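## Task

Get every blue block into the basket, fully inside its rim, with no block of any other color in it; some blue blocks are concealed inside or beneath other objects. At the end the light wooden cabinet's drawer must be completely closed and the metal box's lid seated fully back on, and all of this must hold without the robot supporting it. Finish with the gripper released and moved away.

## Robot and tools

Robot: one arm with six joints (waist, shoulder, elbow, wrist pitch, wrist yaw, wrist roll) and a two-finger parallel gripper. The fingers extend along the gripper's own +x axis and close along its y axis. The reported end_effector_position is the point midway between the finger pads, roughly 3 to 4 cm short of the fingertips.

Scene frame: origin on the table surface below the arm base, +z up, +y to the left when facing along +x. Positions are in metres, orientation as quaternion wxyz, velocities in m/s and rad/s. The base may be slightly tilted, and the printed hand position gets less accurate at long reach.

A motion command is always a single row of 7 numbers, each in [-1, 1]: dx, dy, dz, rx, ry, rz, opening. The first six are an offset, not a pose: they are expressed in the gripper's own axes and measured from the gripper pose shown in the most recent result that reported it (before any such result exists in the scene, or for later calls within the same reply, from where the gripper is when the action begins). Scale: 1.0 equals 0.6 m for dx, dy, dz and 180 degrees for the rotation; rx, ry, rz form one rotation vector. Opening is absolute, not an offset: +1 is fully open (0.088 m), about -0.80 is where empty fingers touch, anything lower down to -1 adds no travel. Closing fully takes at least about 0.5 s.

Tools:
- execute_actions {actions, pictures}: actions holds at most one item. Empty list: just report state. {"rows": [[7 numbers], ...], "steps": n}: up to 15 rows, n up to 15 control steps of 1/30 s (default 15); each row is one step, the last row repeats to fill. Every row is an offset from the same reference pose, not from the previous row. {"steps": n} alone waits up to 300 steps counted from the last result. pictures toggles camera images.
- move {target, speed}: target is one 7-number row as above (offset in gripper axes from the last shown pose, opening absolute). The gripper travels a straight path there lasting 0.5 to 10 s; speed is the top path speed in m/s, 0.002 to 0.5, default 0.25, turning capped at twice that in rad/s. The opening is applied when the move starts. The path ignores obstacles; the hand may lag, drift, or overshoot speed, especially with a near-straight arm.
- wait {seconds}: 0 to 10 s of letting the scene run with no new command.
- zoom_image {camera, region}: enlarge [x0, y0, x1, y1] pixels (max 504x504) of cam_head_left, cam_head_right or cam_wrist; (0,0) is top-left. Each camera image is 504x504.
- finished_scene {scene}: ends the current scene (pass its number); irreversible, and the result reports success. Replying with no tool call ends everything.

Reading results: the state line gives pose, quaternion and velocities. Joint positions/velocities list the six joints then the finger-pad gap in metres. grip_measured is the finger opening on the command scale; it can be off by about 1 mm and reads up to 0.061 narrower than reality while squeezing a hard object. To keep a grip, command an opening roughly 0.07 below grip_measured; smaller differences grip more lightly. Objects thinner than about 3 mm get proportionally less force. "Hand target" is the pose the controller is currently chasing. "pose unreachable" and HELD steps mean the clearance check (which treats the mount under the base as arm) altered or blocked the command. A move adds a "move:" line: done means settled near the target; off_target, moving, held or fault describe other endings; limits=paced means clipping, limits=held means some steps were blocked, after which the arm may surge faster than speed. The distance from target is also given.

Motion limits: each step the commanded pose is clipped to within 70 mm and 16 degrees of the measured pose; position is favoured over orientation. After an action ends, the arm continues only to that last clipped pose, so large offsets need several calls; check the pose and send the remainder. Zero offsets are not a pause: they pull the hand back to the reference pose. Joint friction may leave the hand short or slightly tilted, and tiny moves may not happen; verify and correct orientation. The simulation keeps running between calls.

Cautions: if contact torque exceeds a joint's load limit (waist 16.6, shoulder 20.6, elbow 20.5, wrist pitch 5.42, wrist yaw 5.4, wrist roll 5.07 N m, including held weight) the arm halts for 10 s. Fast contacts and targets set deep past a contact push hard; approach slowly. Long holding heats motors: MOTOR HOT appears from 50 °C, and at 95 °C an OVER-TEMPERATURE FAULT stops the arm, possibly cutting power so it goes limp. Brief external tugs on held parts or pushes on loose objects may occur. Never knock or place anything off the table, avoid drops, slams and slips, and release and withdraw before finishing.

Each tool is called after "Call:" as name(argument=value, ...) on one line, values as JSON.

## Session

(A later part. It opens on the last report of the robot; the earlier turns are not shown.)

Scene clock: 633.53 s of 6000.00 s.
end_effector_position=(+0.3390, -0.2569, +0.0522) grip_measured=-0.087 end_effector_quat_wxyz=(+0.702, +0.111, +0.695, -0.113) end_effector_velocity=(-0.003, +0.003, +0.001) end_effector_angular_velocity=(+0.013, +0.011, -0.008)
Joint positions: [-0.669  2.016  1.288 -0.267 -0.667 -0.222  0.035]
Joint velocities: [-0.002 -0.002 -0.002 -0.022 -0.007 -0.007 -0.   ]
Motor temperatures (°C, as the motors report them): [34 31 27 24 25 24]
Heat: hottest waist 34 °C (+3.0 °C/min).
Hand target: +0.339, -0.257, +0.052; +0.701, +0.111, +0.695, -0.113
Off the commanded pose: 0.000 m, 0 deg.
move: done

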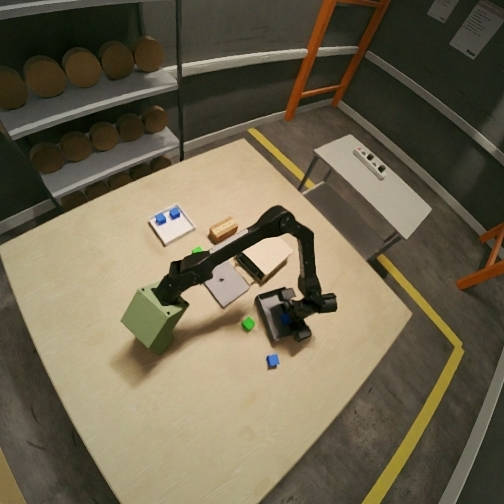

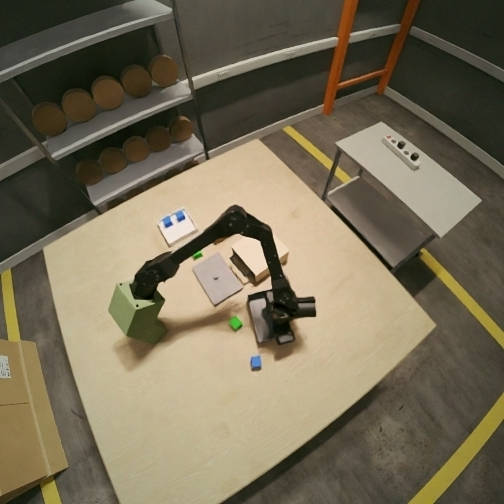

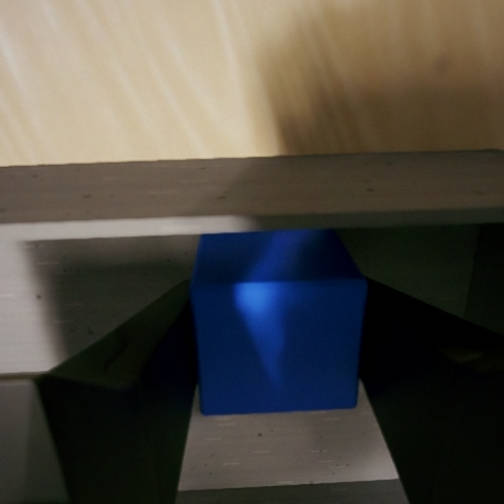

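Call:
move(target=[-0.125, 0.0, -0.01, 0, 0.003, 0, -0.17], speed=0.08)

Scene clock: 642.33 s of 6000.00 s.
end_effector_position=(+0.3302, -0.2556, +0.1222) grip_measured=-0.087 end_effector_quat_wxyz=(+0.695, +0.115, +0.701, -0.114) end_effector_velocity=(-0.000, +0.000, +0.003) end_effector_angular_velocity=(+0.002, -0.005, +0.030)
Joint positions: [-0.796  1.864  1.273 -0.518 -0.726 -0.373  0.035]
Joint velocities: [-0.007 -0.007 -0.002 -0.007 -0.007 -0.037 -0.   ]
Motor temperatures (°C, as the motors report them): [34 32 27 24 25 24]
Heat: hottest waist 34 °C (+2.0 °C/min).
Hand target: +0.332, -0.255, +0.127; +0.698, +0.112, +0.698, -0.112
Off the commanded pose: 0.006 m, 1 deg.
After step 90, 4.43 s passed at rest.
move: done

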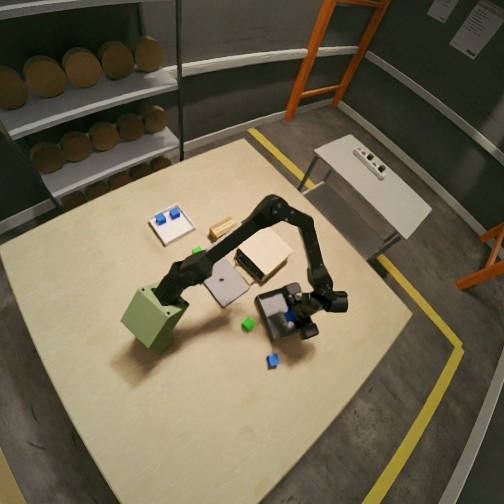

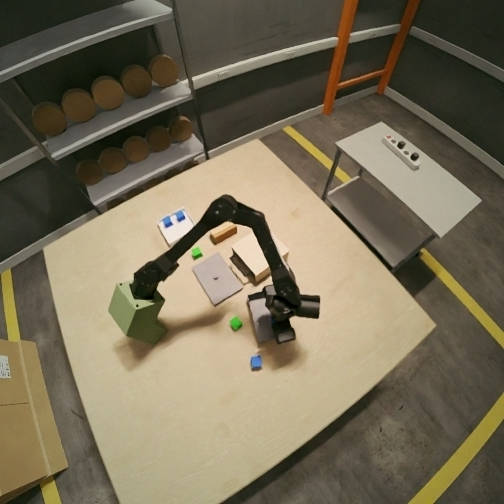

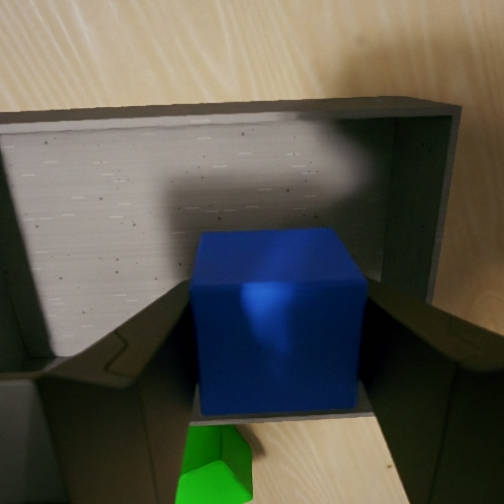

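Call:
move(target=[-0.0257, 0.8531, -0.4469, -0.1035, -0.0027, 0, -0.17], speed=0.2)

Scene clock: 666.07 s of 6000.00 s.
end_effector_position=(+0.2450, +0.3103, +0.1429) grip_measured=-0.087 end_effector_quat_wxyz=(+0.710, +0.003, +0.704, +0.002) end_effector_velocity=(-0.003, -0.002, -0.002) end_effector_angular_velocity=(-0.026, +0.011, +0.016)
Joint positions: [ 1.254  1.572  1.1   -0.507  0.655  0.968  0.035]
Joint velocities: [ 0.002  0.017  0.017 -0.037  0.007  0.007 -0.   ]
Motor temperatures (°C, as the motors report them): [35 33 27 24 25 24]
Heat: hottest waist 35 °C (+2.0 °C/min).
Hand target: +0.244, +0.313, +0.142; +0.710, +0.002, +0.705, +0.001
Off the commanded pose: 0.008 m, 0 deg.
After step 90, 17.27 s passed at rest.
move: done

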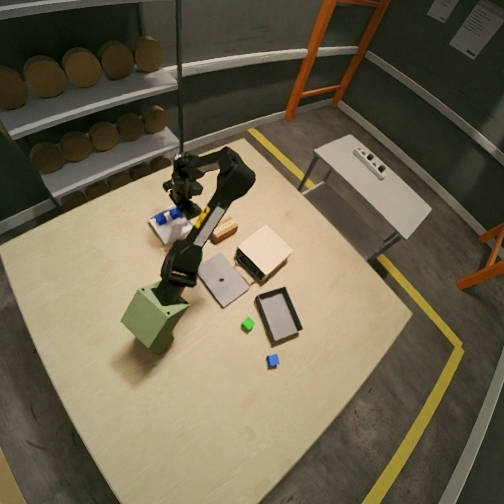

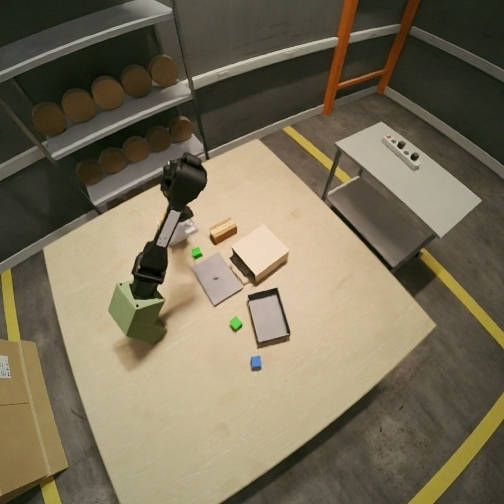

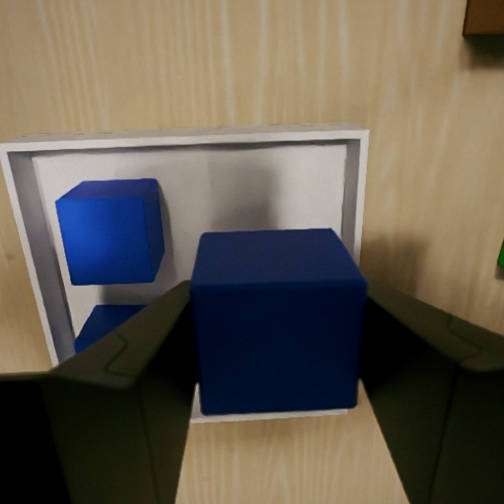

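Call:
move(target=[0.119, 0.003, -0.015, 0, 0.002, -0.002, -0.17], speed=0.07)

Scene clock: 671.17 s of 6000.00 s.
end_effector_position=(+0.2405, +0.3146, +0.0759) grip_measured=-0.087 end_effector_quat_wxyz=(+0.710, +0.007, +0.704, -0.002) end_effector_velocity=(-0.004, -0.000, -0.004) end_effector_angular_velocity=(-0.002, +0.009, +0.025)
Joint positions: [ 1.148  1.746  1.083 -0.251  0.595  0.871  0.035]
Joint velocities: [-0.002  0.012 -0.002  0.007 -0.007 -0.022 -0.   ]
Motor temperatures (°C, as the motors report them): [34 33 27 24 25 24]
Heat: hottest waist 34 °C (+1.0 °C/min).
Hand target: +0.236, +0.313, +0.072; +0.707, +0.001, +0.707, -0.001
Off the commanded pose: 0.006 m, 1 deg.
After step 90, 0.67 s passed at rest.
move: done

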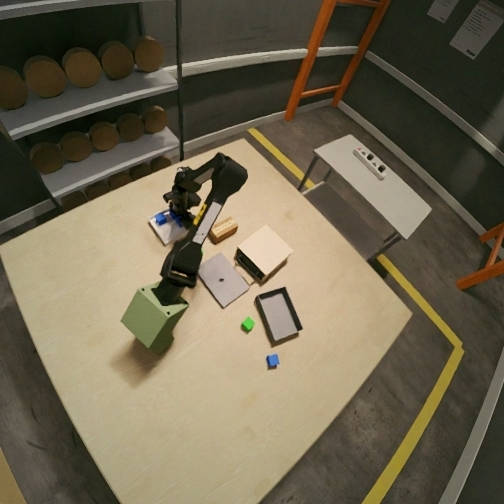

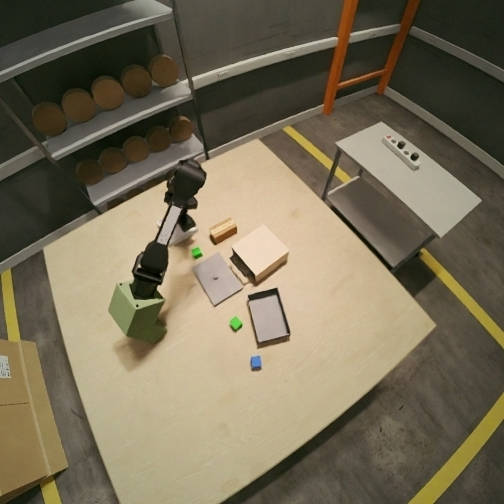

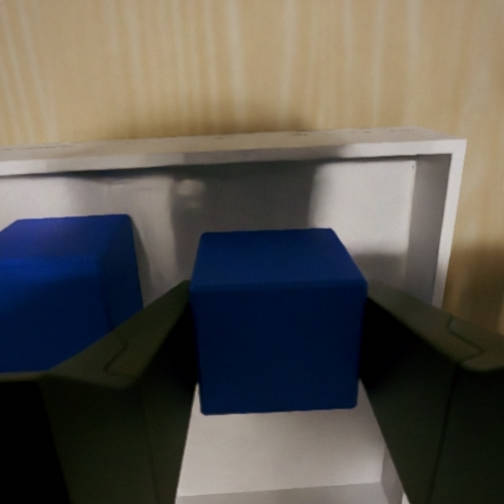

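Call:
move(target=[0.028, -0.007, -0.003, 0, 0, 0, -0.17], speed=0.015)

Scene clock: 676.10 s of 6000.00 s.
end_effector_position=(+0.2440, +0.3131, +0.0634) grip_measured=-0.087 end_effector_quat_wxyz=(+0.714, +0.014, +0.700, -0.003) end_effector_velocity=(-0.005, +0.001, -0.000) end_effector_angular_velocity=(+0.018, +0.030, +0.011)
Joint positions: [ 1.119  1.771  1.075 -0.187  0.579  0.847  0.035]
Joint velocities: [-0.002 -0.002 -0.002 -0.007 -0.037 -0.007 -0.   ]
Motor temperatures (°C, as the motors report them): [34 33 27 24 25 24]
Heat: hottest waist 34 °C (+0.0 °C/min).
Hand target: +0.239, +0.311, +0.059; +0.711, +0.007, +0.704, -0.002
Off the commanded pose: 0.007 m, 1 deg.
After step 90, 0.53 s passed at rest.
move: done

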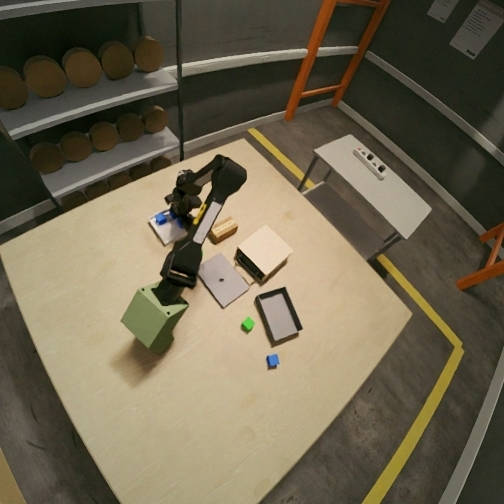

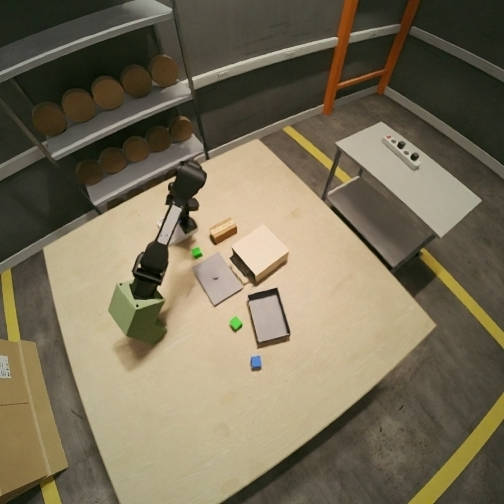

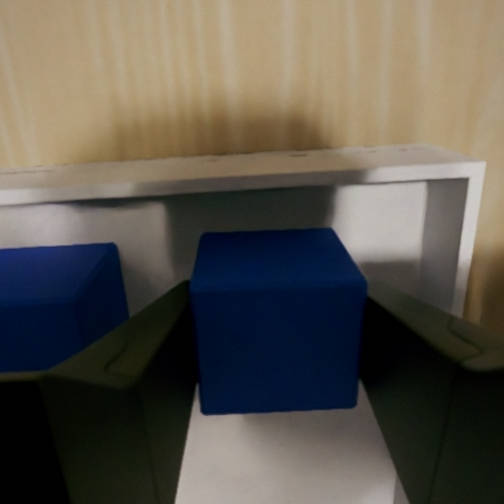

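Call:
move(target=[0.009, 0, -0.004, 0, 0.004, -0.004, -0.17], speed=0.008)

Scene clock: 680.70 s of 6000.00 s.
end_effector_position=(+0.2435, +0.3128, +0.0618) grip_measured=-0.087 end_effector_quat_wxyz=(+0.712, +0.011, +0.702, -0.005) end_effector_velocity=(+0.000, -0.000, +0.000) end_effector_angular_velocity=(+0.001, +0.006, +0.022)
Joint positions: [ 1.117  1.779  1.083 -0.198  0.579  0.85   0.035]
Joint velocities: [-0.002 -0.002  0.002 -0.007 -0.007 -0.022 -0.   ]
Motor temperatures (°C, as the motors report them): [34 33 27 24 25 24]
Heat: hottest waist 34 °C (+0.0 °C/min).
Hand target: +0.242, +0.313, +0.058; +0.710, +0.010, +0.704, -0.007
Off the commanded pose: 0.004 m, 1 deg.
After step 90, 0.23 s passed at rest.
move: done

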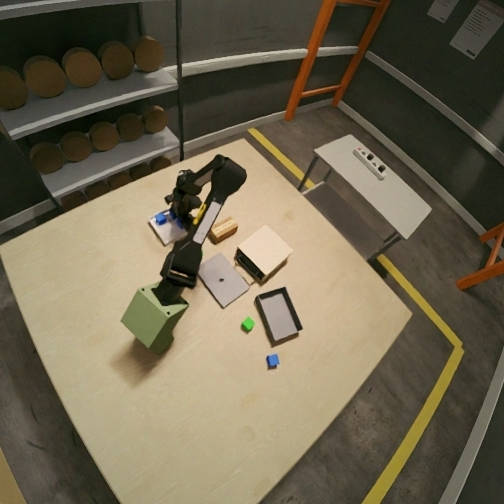

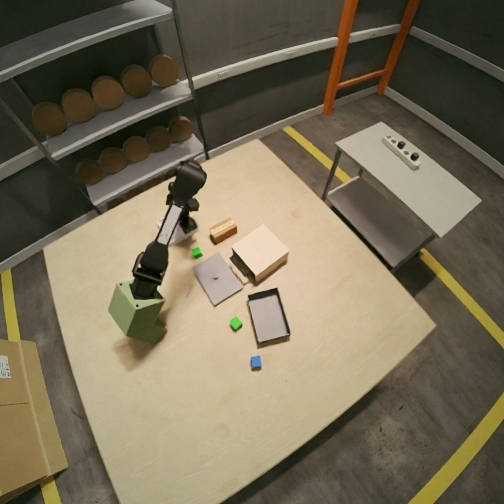

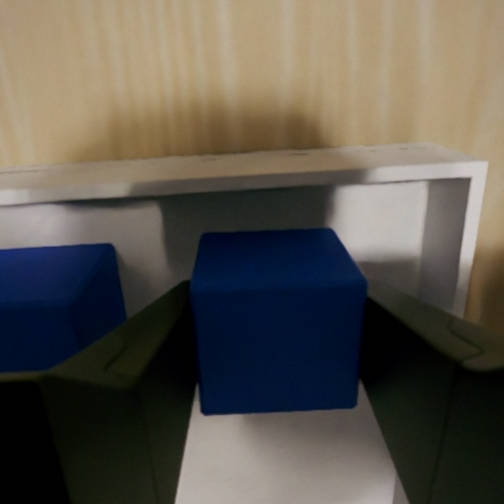

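Call:
move(target=[0.011, 0, -0.003, 0, 0, 0, -0.17], speed=0.008)

Scene clock: 683.77 s of 6000.00 s.
end_effector_position=(+0.2452, +0.3150, +0.0616) grip_measured=-0.087 end_effector_quat_wxyz=(+0.715, +0.016, +0.699, -0.003) end_effector_velocity=(-0.001, -0.003, -0.001) end_effector_angular_velocity=(-0.015, +0.001, +0.012)
Joint positions: [ 1.117  1.78   1.084 -0.183  0.578  0.847  0.035]
Joint velocities: [-0.002  0.002 -0.002 -0.007  0.007 -0.007 -0.   ]
Motor temperatures (°C, as the motors report them): [33 32 27 24 25 24]
Heat: hottest waist 33 °C (-1.0 °C/min).
Hand target: +0.242, +0.313, +0.055; +0.712, +0.011, +0.702, -0.005
Off the commanded pose: 0.008 m, 1 deg.
move: done

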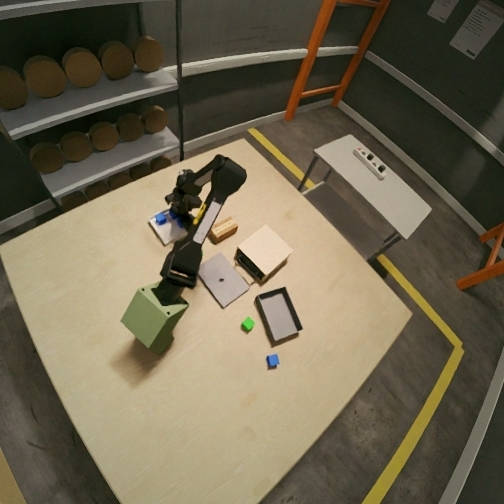

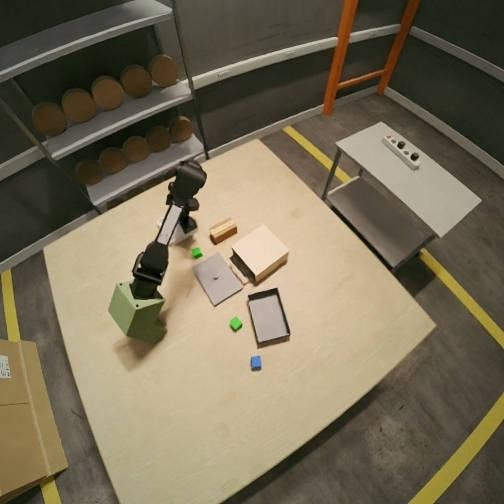

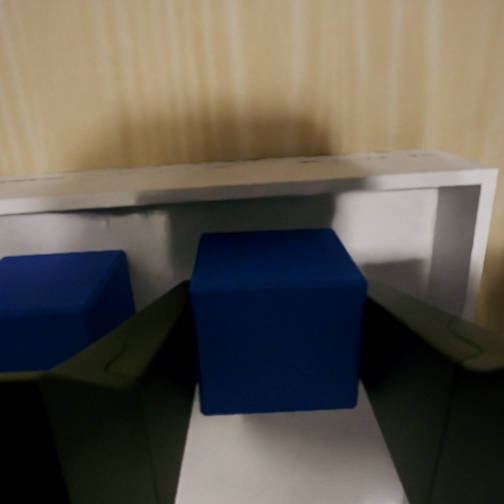

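Touching the floor. Release and lift.

Call:
move(target=[0, 0, 0, 0, 0, 0, 0.08], speed=0.01)

Call:
move(target=[-0.11, -0.003, 0.0, 0, 0.006, -0.005, 0.08], speed=0.08)

Scene clock: 689.83 s of 6000.00 s.
end_effector_position=(+0.2454, +0.3153, +0.0616) grip_measured=+0.076 end_effector_quat_wxyz=(+0.715, +0.017, +0.699, -0.003) end_effector_velocity=(-0.001, -0.002, -0.000) end_effector_angular_velocity=(-0.002, +0.008, +0.039)
Joint positions: [ 1.117  1.78   1.084 -0.181  0.577  0.847  0.043]
Joint velocities: [-0.002 -0.002 -0.002 -0.007 -0.007 -0.037  0.   ]
Motor temperatures (°C, as the motors report them): [33 32 27 24 25 24]
Heat: hottest waist 33 °C (-1.0 °C/min).
Hand target: +0.245, +0.315, +0.062; +0.715, +0.016, +0.699, -0.003
Off the commanded pose: 0.000 m, 0 deg.
After step 90, 2.37 s passed at rest.
move: done

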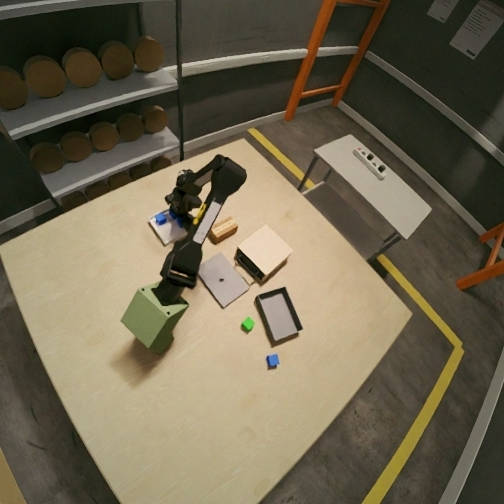

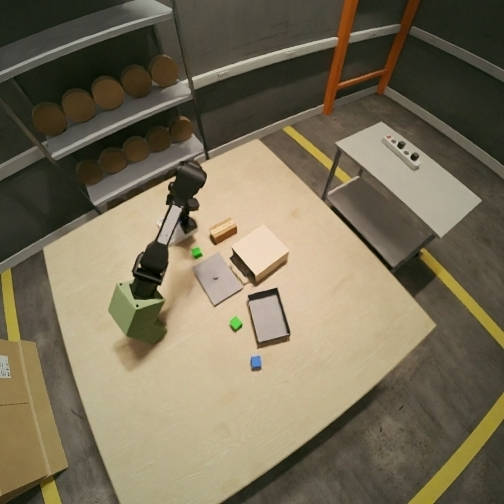

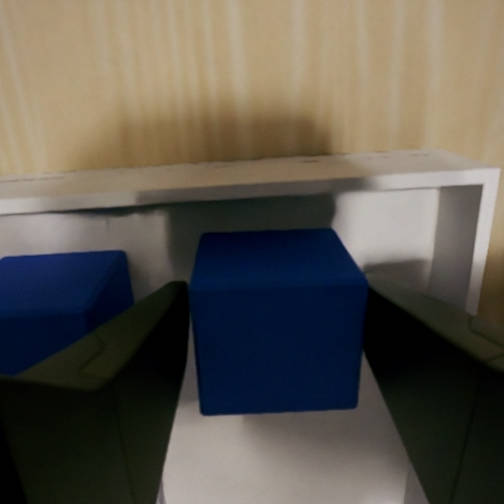

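Scene clock: 691.10 s of 6000.00 s.
end_effector_position=(+0.2387, +0.3092, +0.1220) grip_measured=+0.077 end_effector_quat_wxyz=(+0.705, +0.003, +0.710, -0.008) end_effector_velocity=(-0.002, -0.004, +0.001) end_effector_angular_velocity=(-0.009, +0.014, +0.001)
Joint positions: [ 1.223  1.625  1.088 -0.447  0.635  0.964  0.043]
Joint velocities: [-0.002 -0.007 -0.002 -0.022 -0.007  0.007 -0.   ]
Motor temperatures (°C, as the motors report them): [33 32 27 24 25 24]
Heat: hottest waist 33 °C (-1.0 °C/min).
Hand target: +0.244, +0.312, +0.127; +0.708, +0.012, +0.706, -0.008
Off the commanded pose: 0.008 m, 1 deg.
move: done

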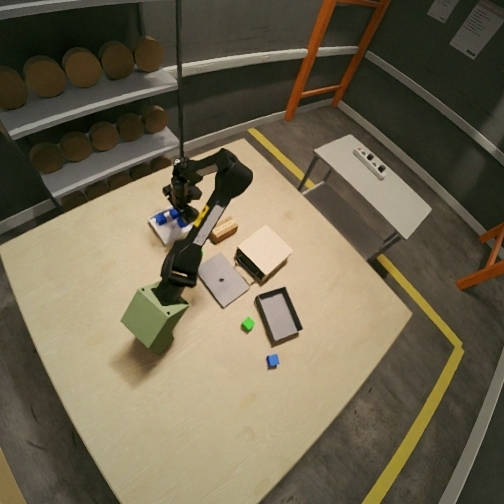

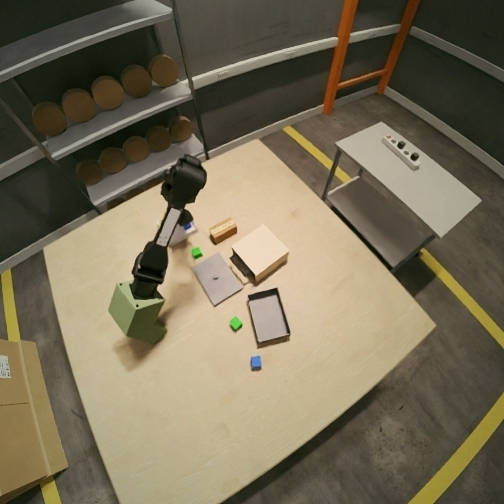

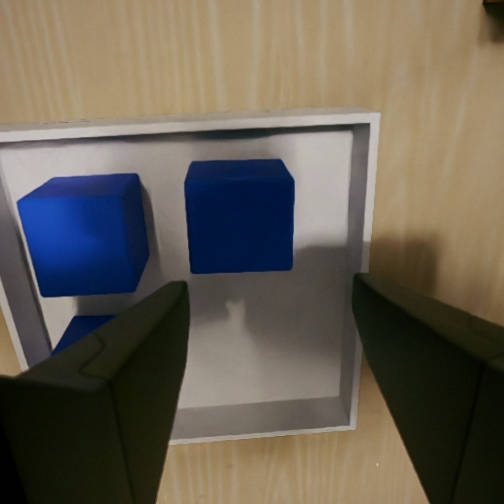

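Call:
move(target=[0.0519, -0.4877, -0.0082, -0.0072, -0.004, 0.0023, 0.0], speed=0.2)

Scene clock: 706.23 s of 6000.00 s.
end_effector_position=(+0.2295, +0.0187, +0.0935) grip_measured=+0.003 end_effector_quat_wxyz=(+0.712, -0.004, +0.702, +0.001) end_effector_velocity=(+0.000, -0.002, +0.000) end_effector_angular_velocity=(+0.017, -0.003, +0.005)
Joint positions: [ 0.106  1.089  0.296  0.07  -0.142  0.088  0.039]
Joint velocities: [-0.027  0.002 -0.002  0.007 -0.037 -0.022  0.   ]
Motor temperatures (°C, as the motors report them): [33 33 27 24 25 24]
Heat: hottest waist 33 °C (-2.0 °C/min).
Hand target: +0.226, +0.018, +0.092; +0.708, -0.004, +0.706, +0.002
Off the commanded pose: 0.002 m, 1 deg.
After step 90, 10.07 s passed at rest.
move: done

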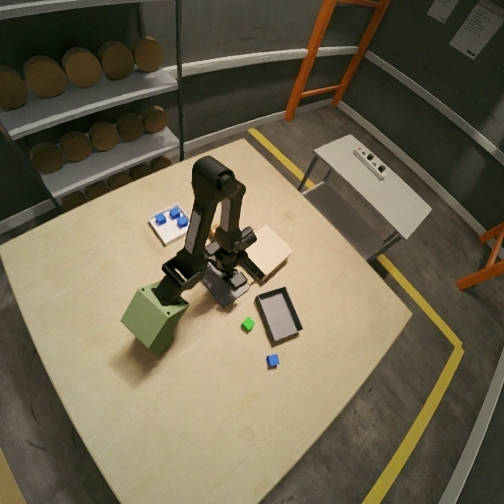

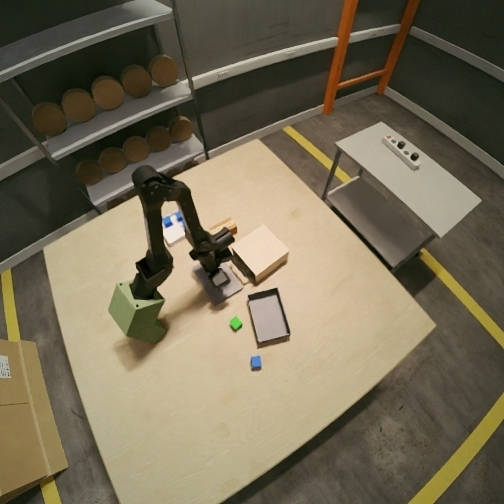

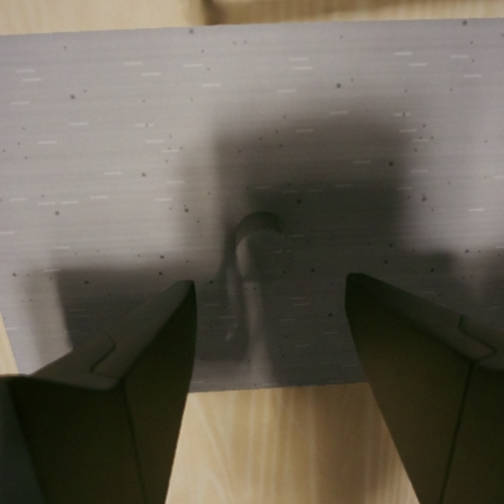

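Call:
move(target=[0.061, 0, 0.0015, 0, 0.003, 0.0015, 0.0], speed=0.035)

Scene clock: 711.30 s of 6000.00 s.
end_effector_position=(+0.2309, +0.0186, +0.0588) grip_measured=+0.003 end_effector_quat_wxyz=(+0.709, -0.003, +0.705, +0.004) end_effector_velocity=(-0.001, +0.002, -0.002) end_effector_angular_velocity=(+0.020, -0.000, -0.008)
Joint positions: [ 0.126  1.34   0.324  0.288 -0.134  0.098  0.039]
Joint velocities: [-0.002  0.017 -0.002  0.022 -0.022  0.007  0.   ]
Motor temperatures (°C, as the motors report them): [32 33 27 24 25 24]
Heat: hottest shoulder 33 °C (-2.0 °C/min).
Hand target: +0.231, +0.019, +0.057; +0.709, -0.002, +0.706, +0.003
Off the commanded pose: 0.002 m, 0 deg.
After step 90, 0.67 s passed at rest.
move: done

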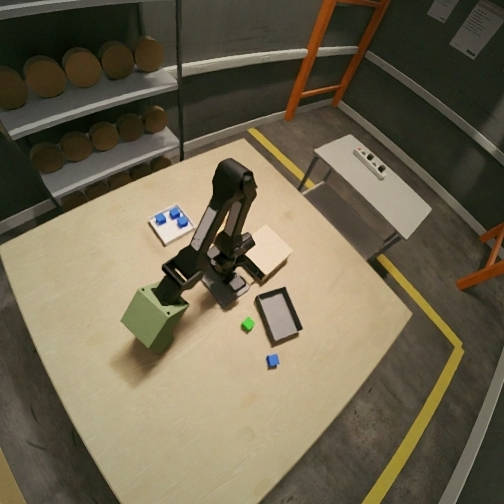

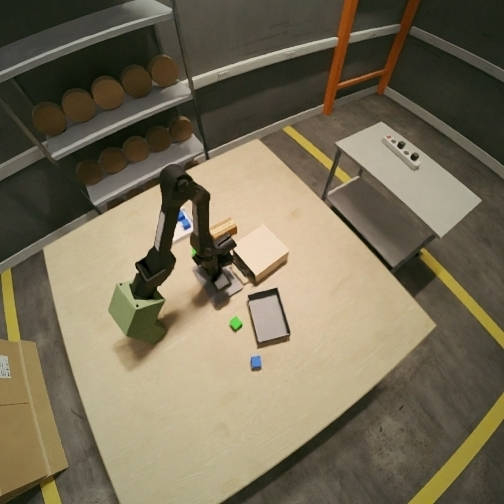

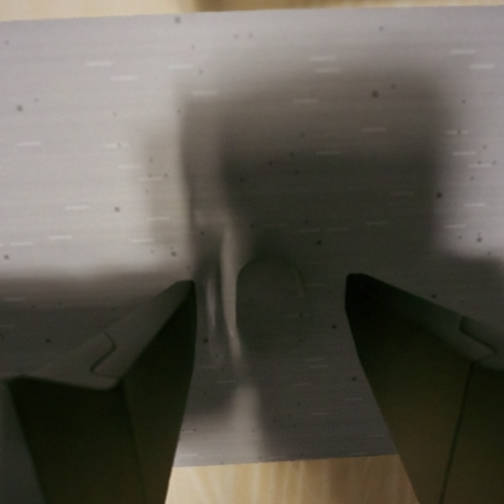

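Call:
move(target=[0.002, 0, 0, 0, 0, 0, -0.55], speed=0.01)

Scene clock: 714.73 s of 6000.00 s.
end_effector_position=(+0.2309, +0.0185, +0.0585) grip_measured=-0.473 end_effector_quat_wxyz=(+0.709, -0.003, +0.705, +0.004) end_effector_velocity=(-0.003, -0.000, -0.000) end_effector_angular_velocity=(+0.004, +0.012, +0.004)
Joint positions: [ 0.126  1.343  0.325  0.29  -0.134  0.098  0.016]
Joint velocities: [-0.002  0.002 -0.002 -0.007 -0.007 -0.007  0.   ]
Motor temperatures (°C, as the motors report them): [32 32 27 24 25 24]
Heat: hottest waist 32 °C (-3.0 °C/min).
Hand target: +0.231, +0.018, +0.058; +0.709, -0.003, +0.705, +0.004
Off the commanded pose: 0.001 m, 0 deg.
move: done

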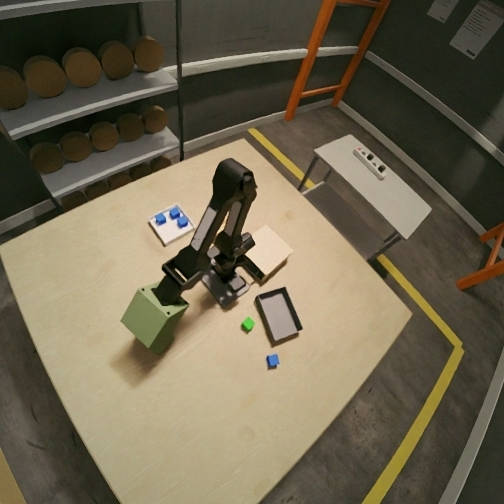

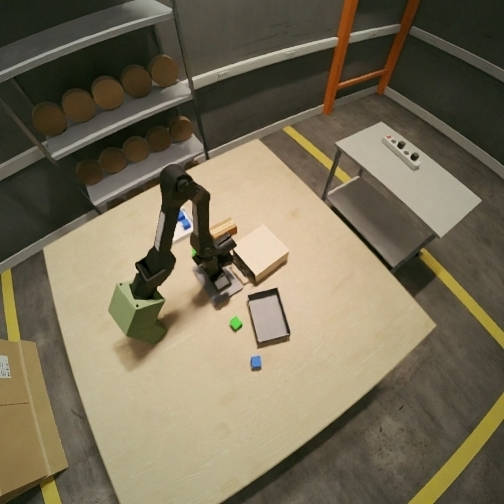

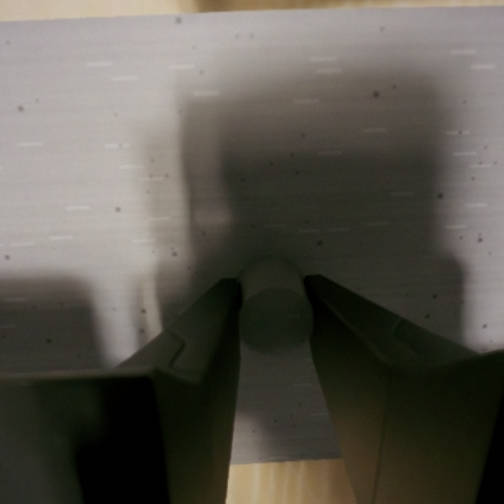

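Call:
move(target=[-0.125, 0, 0.006, 0, 0, 0, -0.55], speed=0.07)

Scene clock: 738.37 s of 6000.00 s.
end_effector_position=(+0.2276, +0.0175, +0.1298) grip_measured=-0.473 end_effector_quat_wxyz=(+0.703, -0.001, +0.711, +0.002) end_effector_velocity=(-0.000, -0.002, +0.003) end_effector_angular_velocity=(-0.013, +0.001, +0.002)
Joint positions: [ 0.054  0.855  0.33  -0.231 -0.187  0.05   0.016]
Joint velocities: [-0.007 -0.017  0.002 -0.022  0.007 -0.007  0.   ]
Motor temperatures (°C, as the motors report them): [30 31 26 25 25 24]
Heat: hottest shoulder 31 °C (-3.0 °C/min).
Hand target: +0.234, +0.018, +0.133; +0.709, -0.003, +0.705, +0.004
Off the commanded pose: 0.007 m, 1 deg.
After step 90, 19.07 s passed at rest.
move: done

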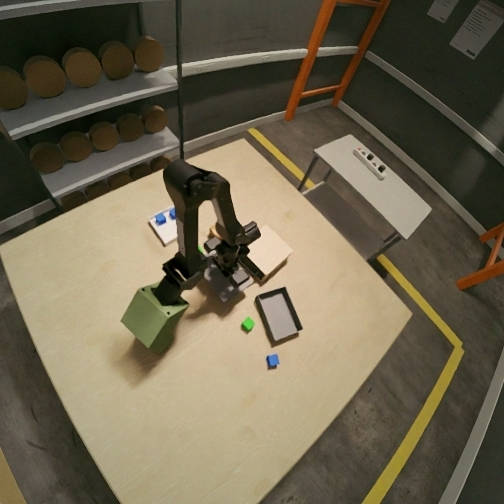

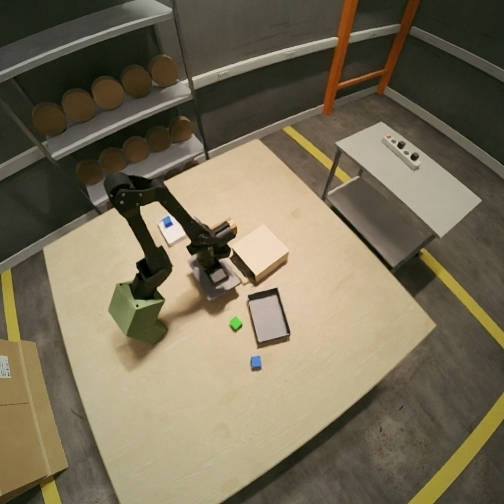

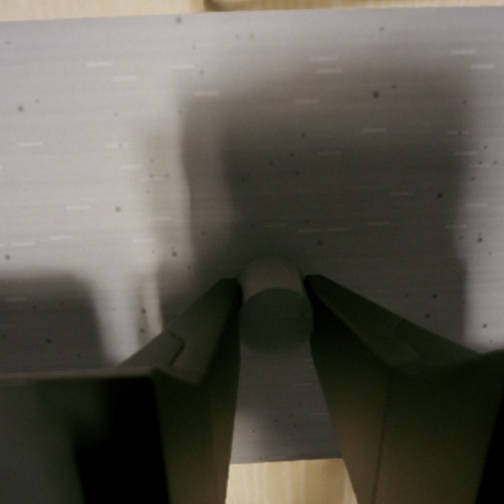

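Call:
move(target=[-0.0145, -0.3127, 0.0358, 0.051, -0.0055, 0, -0.55], speed=0.12)

Scene clock: 749.90 s of 6000.00 s.
end_effector_position=(+0.2476, -0.1656, +0.1368) grip_measured=-0.473 end_effector_quat_wxyz=(+0.704, +0.055, +0.706, -0.055) end_effector_velocity=(+0.002, -0.000, +0.001) end_effector_angular_velocity=(+0.020, -0.005, +0.006)
Joint positions: [-0.785  1.494  0.695 -0.295 -0.724 -0.526  0.016]
Joint velocities: [-0.007  0.012  0.017 -0.022 -0.022 -0.022  0.   ]
Motor temperatures (°C, as the motors report them): [30 31 26 25 25 24]
Heat: hottest shoulder 31 °C (-2.0 °C/min).
Hand target: +0.249, -0.169, +0.138; +0.706, +0.055, +0.704, -0.055
Off the commanded pose: 0.005 m, 0 deg.
After step 90, 6.50 s passed at rest.
move: done

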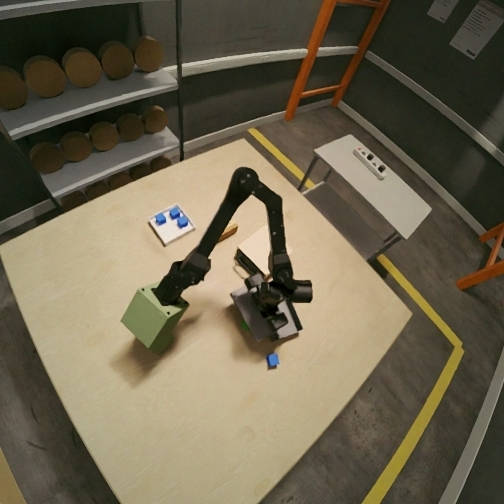

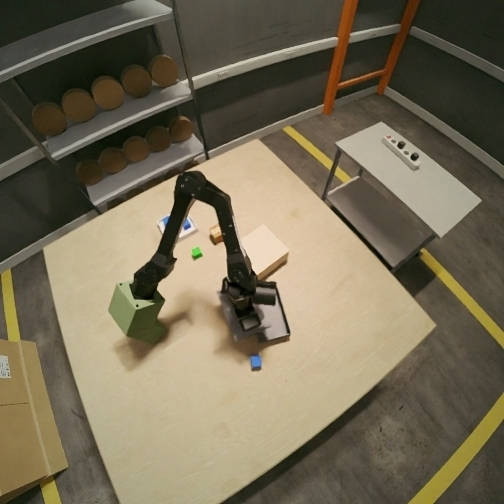

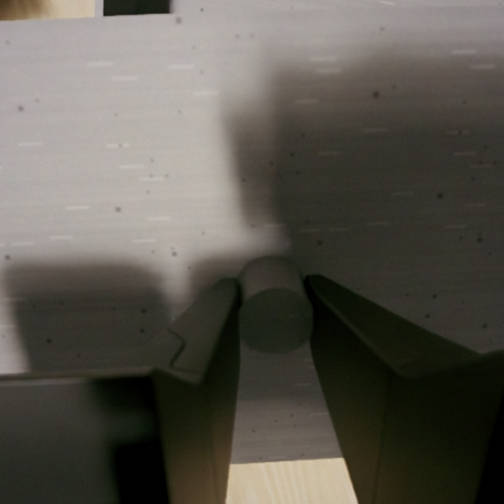

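Call:
move(target=[0.0293, -0.0769, 0.1377, 0.0527, -0.004, 0, -0.55], speed=0.08)

Scene clock: 758.20 s of 6000.00 s.
end_effector_position=(+0.3209, -0.2209, +0.1197) grip_measured=-0.473 end_effector_quat_wxyz=(+0.703, +0.112, +0.694, -0.109) end_effector_velocity=(-0.001, +0.001, -0.002) end_effector_angular_velocity=(+0.018, +0.010, -0.005)
Joint positions: [-0.748  1.744  1.094 -0.4   -0.715 -0.313  0.016]
Joint velocities: [ 0.002  0.012  0.012 -0.022 -0.007 -0.007  0.   ]
Motor temperatures (°C, as the motors report them): [30 30 27 24 25 24]
Heat: hottest waist 30 °C (-3.0 °C/min).
Hand target: +0.322, -0.224, +0.119; +0.702, +0.113, +0.694, -0.113
Off the commanded pose: 0.003 m, 0 deg.
After step 90, 3.70 s passed at rest.
move: done

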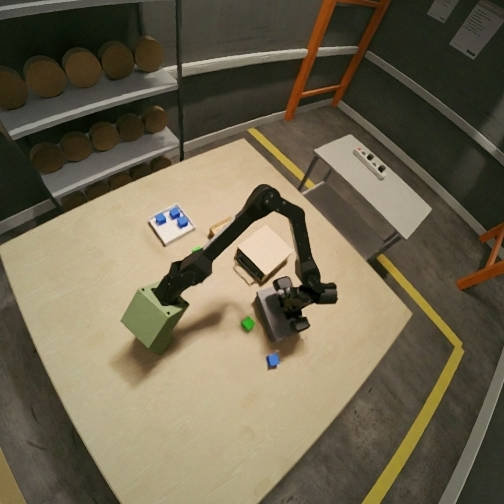

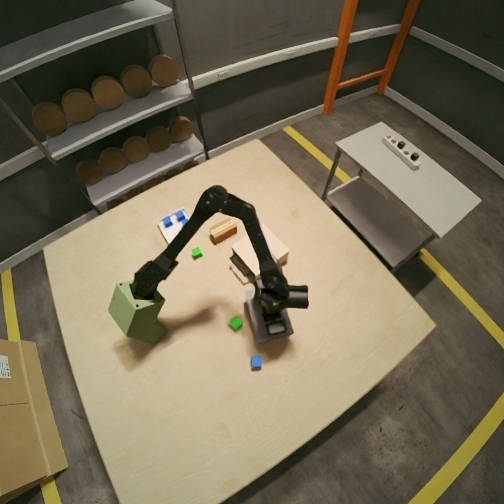

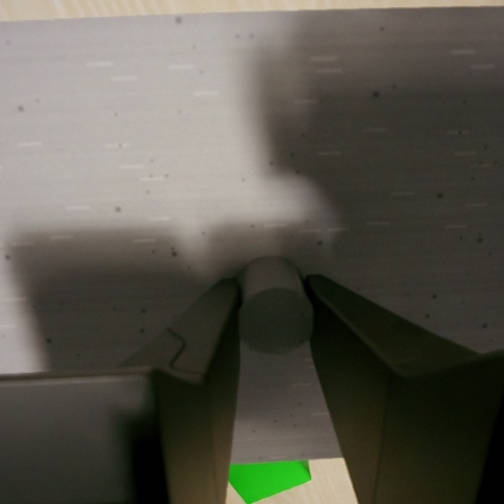

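Call:
move(target=[0.026, -0.003, -0.003, 0.002, 0.002, -0.001, -0.55], speed=0.012)

Scene clock: 763.63 s of 6000.00 s.
end_effector_position=(+0.3245, -0.2214, +0.1083) grip_measured=-0.473 end_effector_quat_wxyz=(+0.705, +0.108, +0.693, -0.109) end_effector_velocity=(-0.002, +0.005, +0.001) end_effector_angular_velocity=(+0.026, +0.001, -0.008)
Joint positions: [-0.721  1.769  1.096 -0.35  -0.7   -0.284  0.016]
Joint velocities: [-0.002 -0.002 -0.002 -0.022 -0.022 -0.007  0.   ]
Motor temperatures (°C, as the motors report them): [31 30 27 24 25 24]
Heat: hottest waist 31 °C (-2.0 °C/min).
Hand target: +0.319, -0.222, +0.104; +0.700, +0.114, +0.696, -0.112
Off the commanded pose: 0.007 m, 1 deg.
After step 90, 0.90 s passed at rest.
move: done

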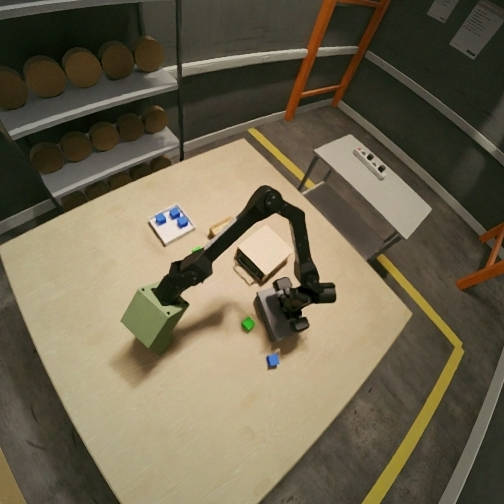

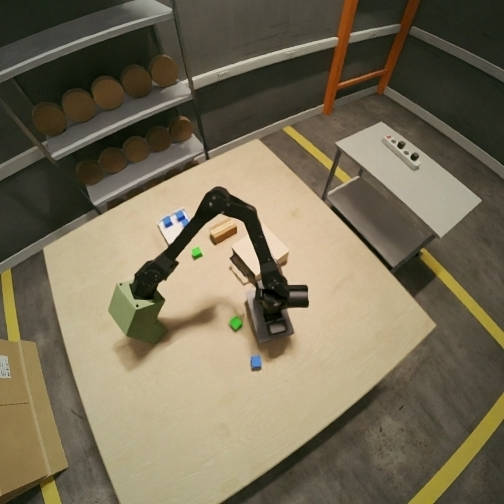

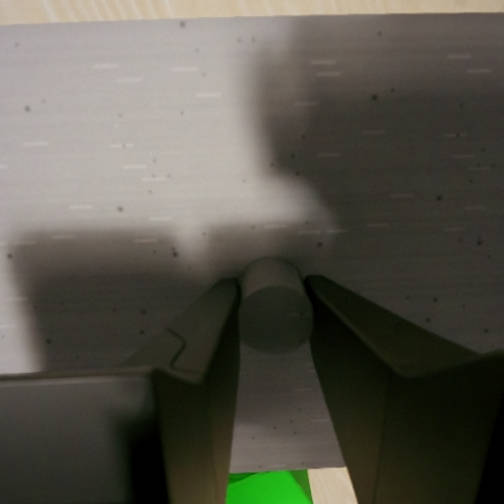

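Call:
move(target=[-0.004, -0.002, -0.015, 0.003, 0.004, 0, -0.55], speed=0.01)

Scene clock: 770.63 s of 6000.00 s.
end_effector_position=(+0.3177, -0.2196, +0.1072) grip_measured=-0.473 end_effector_quat_wxyz=(+0.700, +0.112, +0.697, -0.109) end_effector_velocity=(-0.005, -0.001, +0.001) end_effector_angular_velocity=(-0.006, +0.011, +0.009)
Joint positions: [-0.724  1.769  1.081 -0.355 -0.701 -0.294  0.016]
Joint velocities: [-0.007 -0.002 -0.007 -0.007  0.007 -0.022 -0.   ]
Motor temperatures (°C, as the motors report them): [32 31 27 24 25 24]
Heat: hottest waist 32 °C (-1.0 °C/min).
Hand target: +0.316, -0.220, +0.111; +0.700, +0.112, +0.697, -0.111
Off the commanded pose: 0.004 m, 0 deg.
After step 90, 2.83 s passed at rest.
move: done

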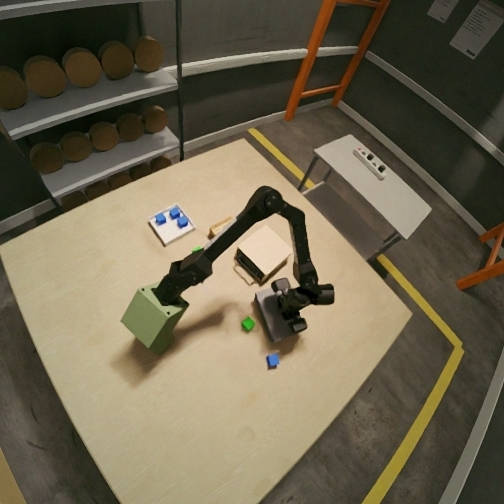

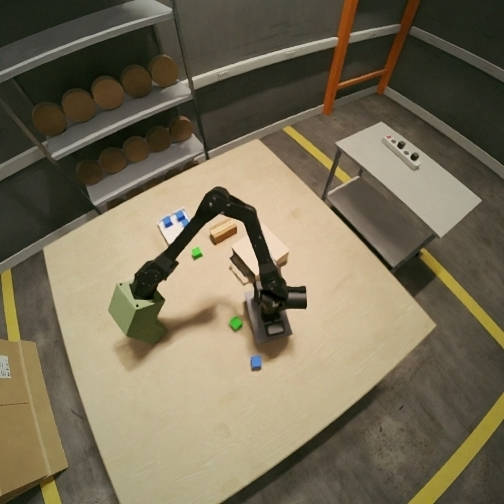

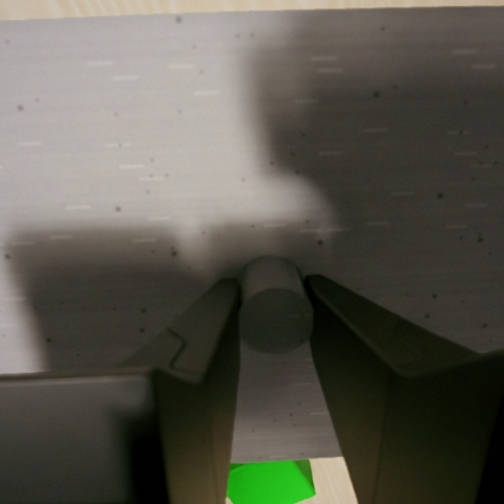

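Call:
move(target=[0.026, -0.002, -0.004, 0, 0.002, 0, -0.55], speed=0.01)

Scene clock: 777.87 s of 6000.00 s.
end_effector_position=(+0.3192, -0.2193, +0.0948) grip_measured=-0.473 end_effector_quat_wxyz=(+0.701, +0.108, +0.697, -0.105) end_effector_velocity=(-0.002, -0.001, +0.001) end_effector_angular_velocity=(-0.005, +0.008, +0.016)
Joint positions: [-0.698  1.797  1.08  -0.306 -0.688 -0.273  0.016]
Joint velocities: [-0.002 -0.002 -0.002 -0.007  0.007 -0.022 -0.   ]
Motor temperatures (°C, as the motors report them): [33 31 26 24 25 24]
Heat: hottest waist 33 °C (+1.0 °C/min).
Hand target: +0.315, -0.220, +0.092; +0.698, +0.113, +0.699, -0.108
Off the commanded pose: 0.005 m, 1 deg.
After step 90, 2.43 s passed at rest.
move: done

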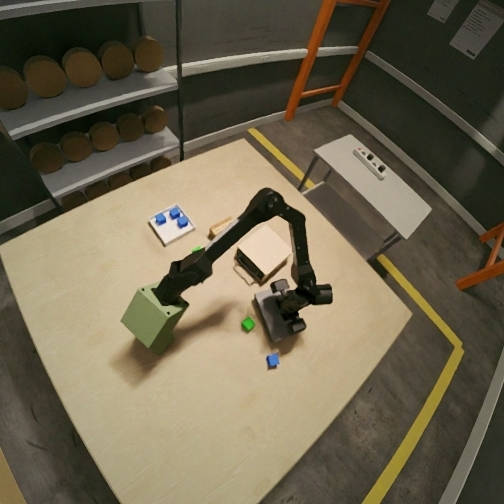

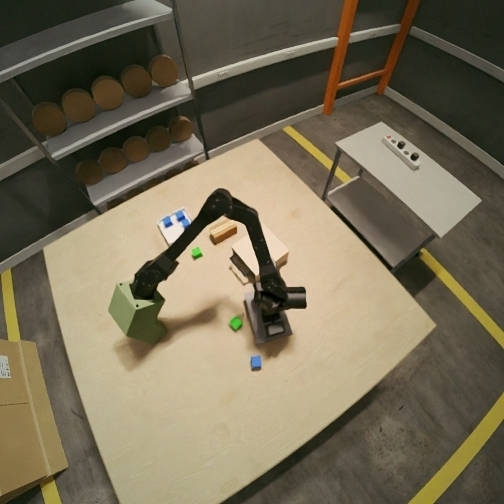

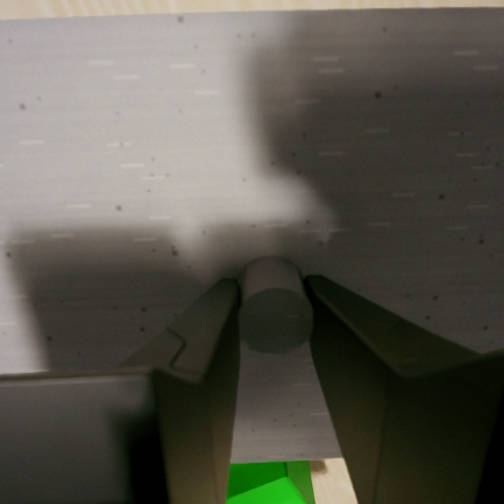

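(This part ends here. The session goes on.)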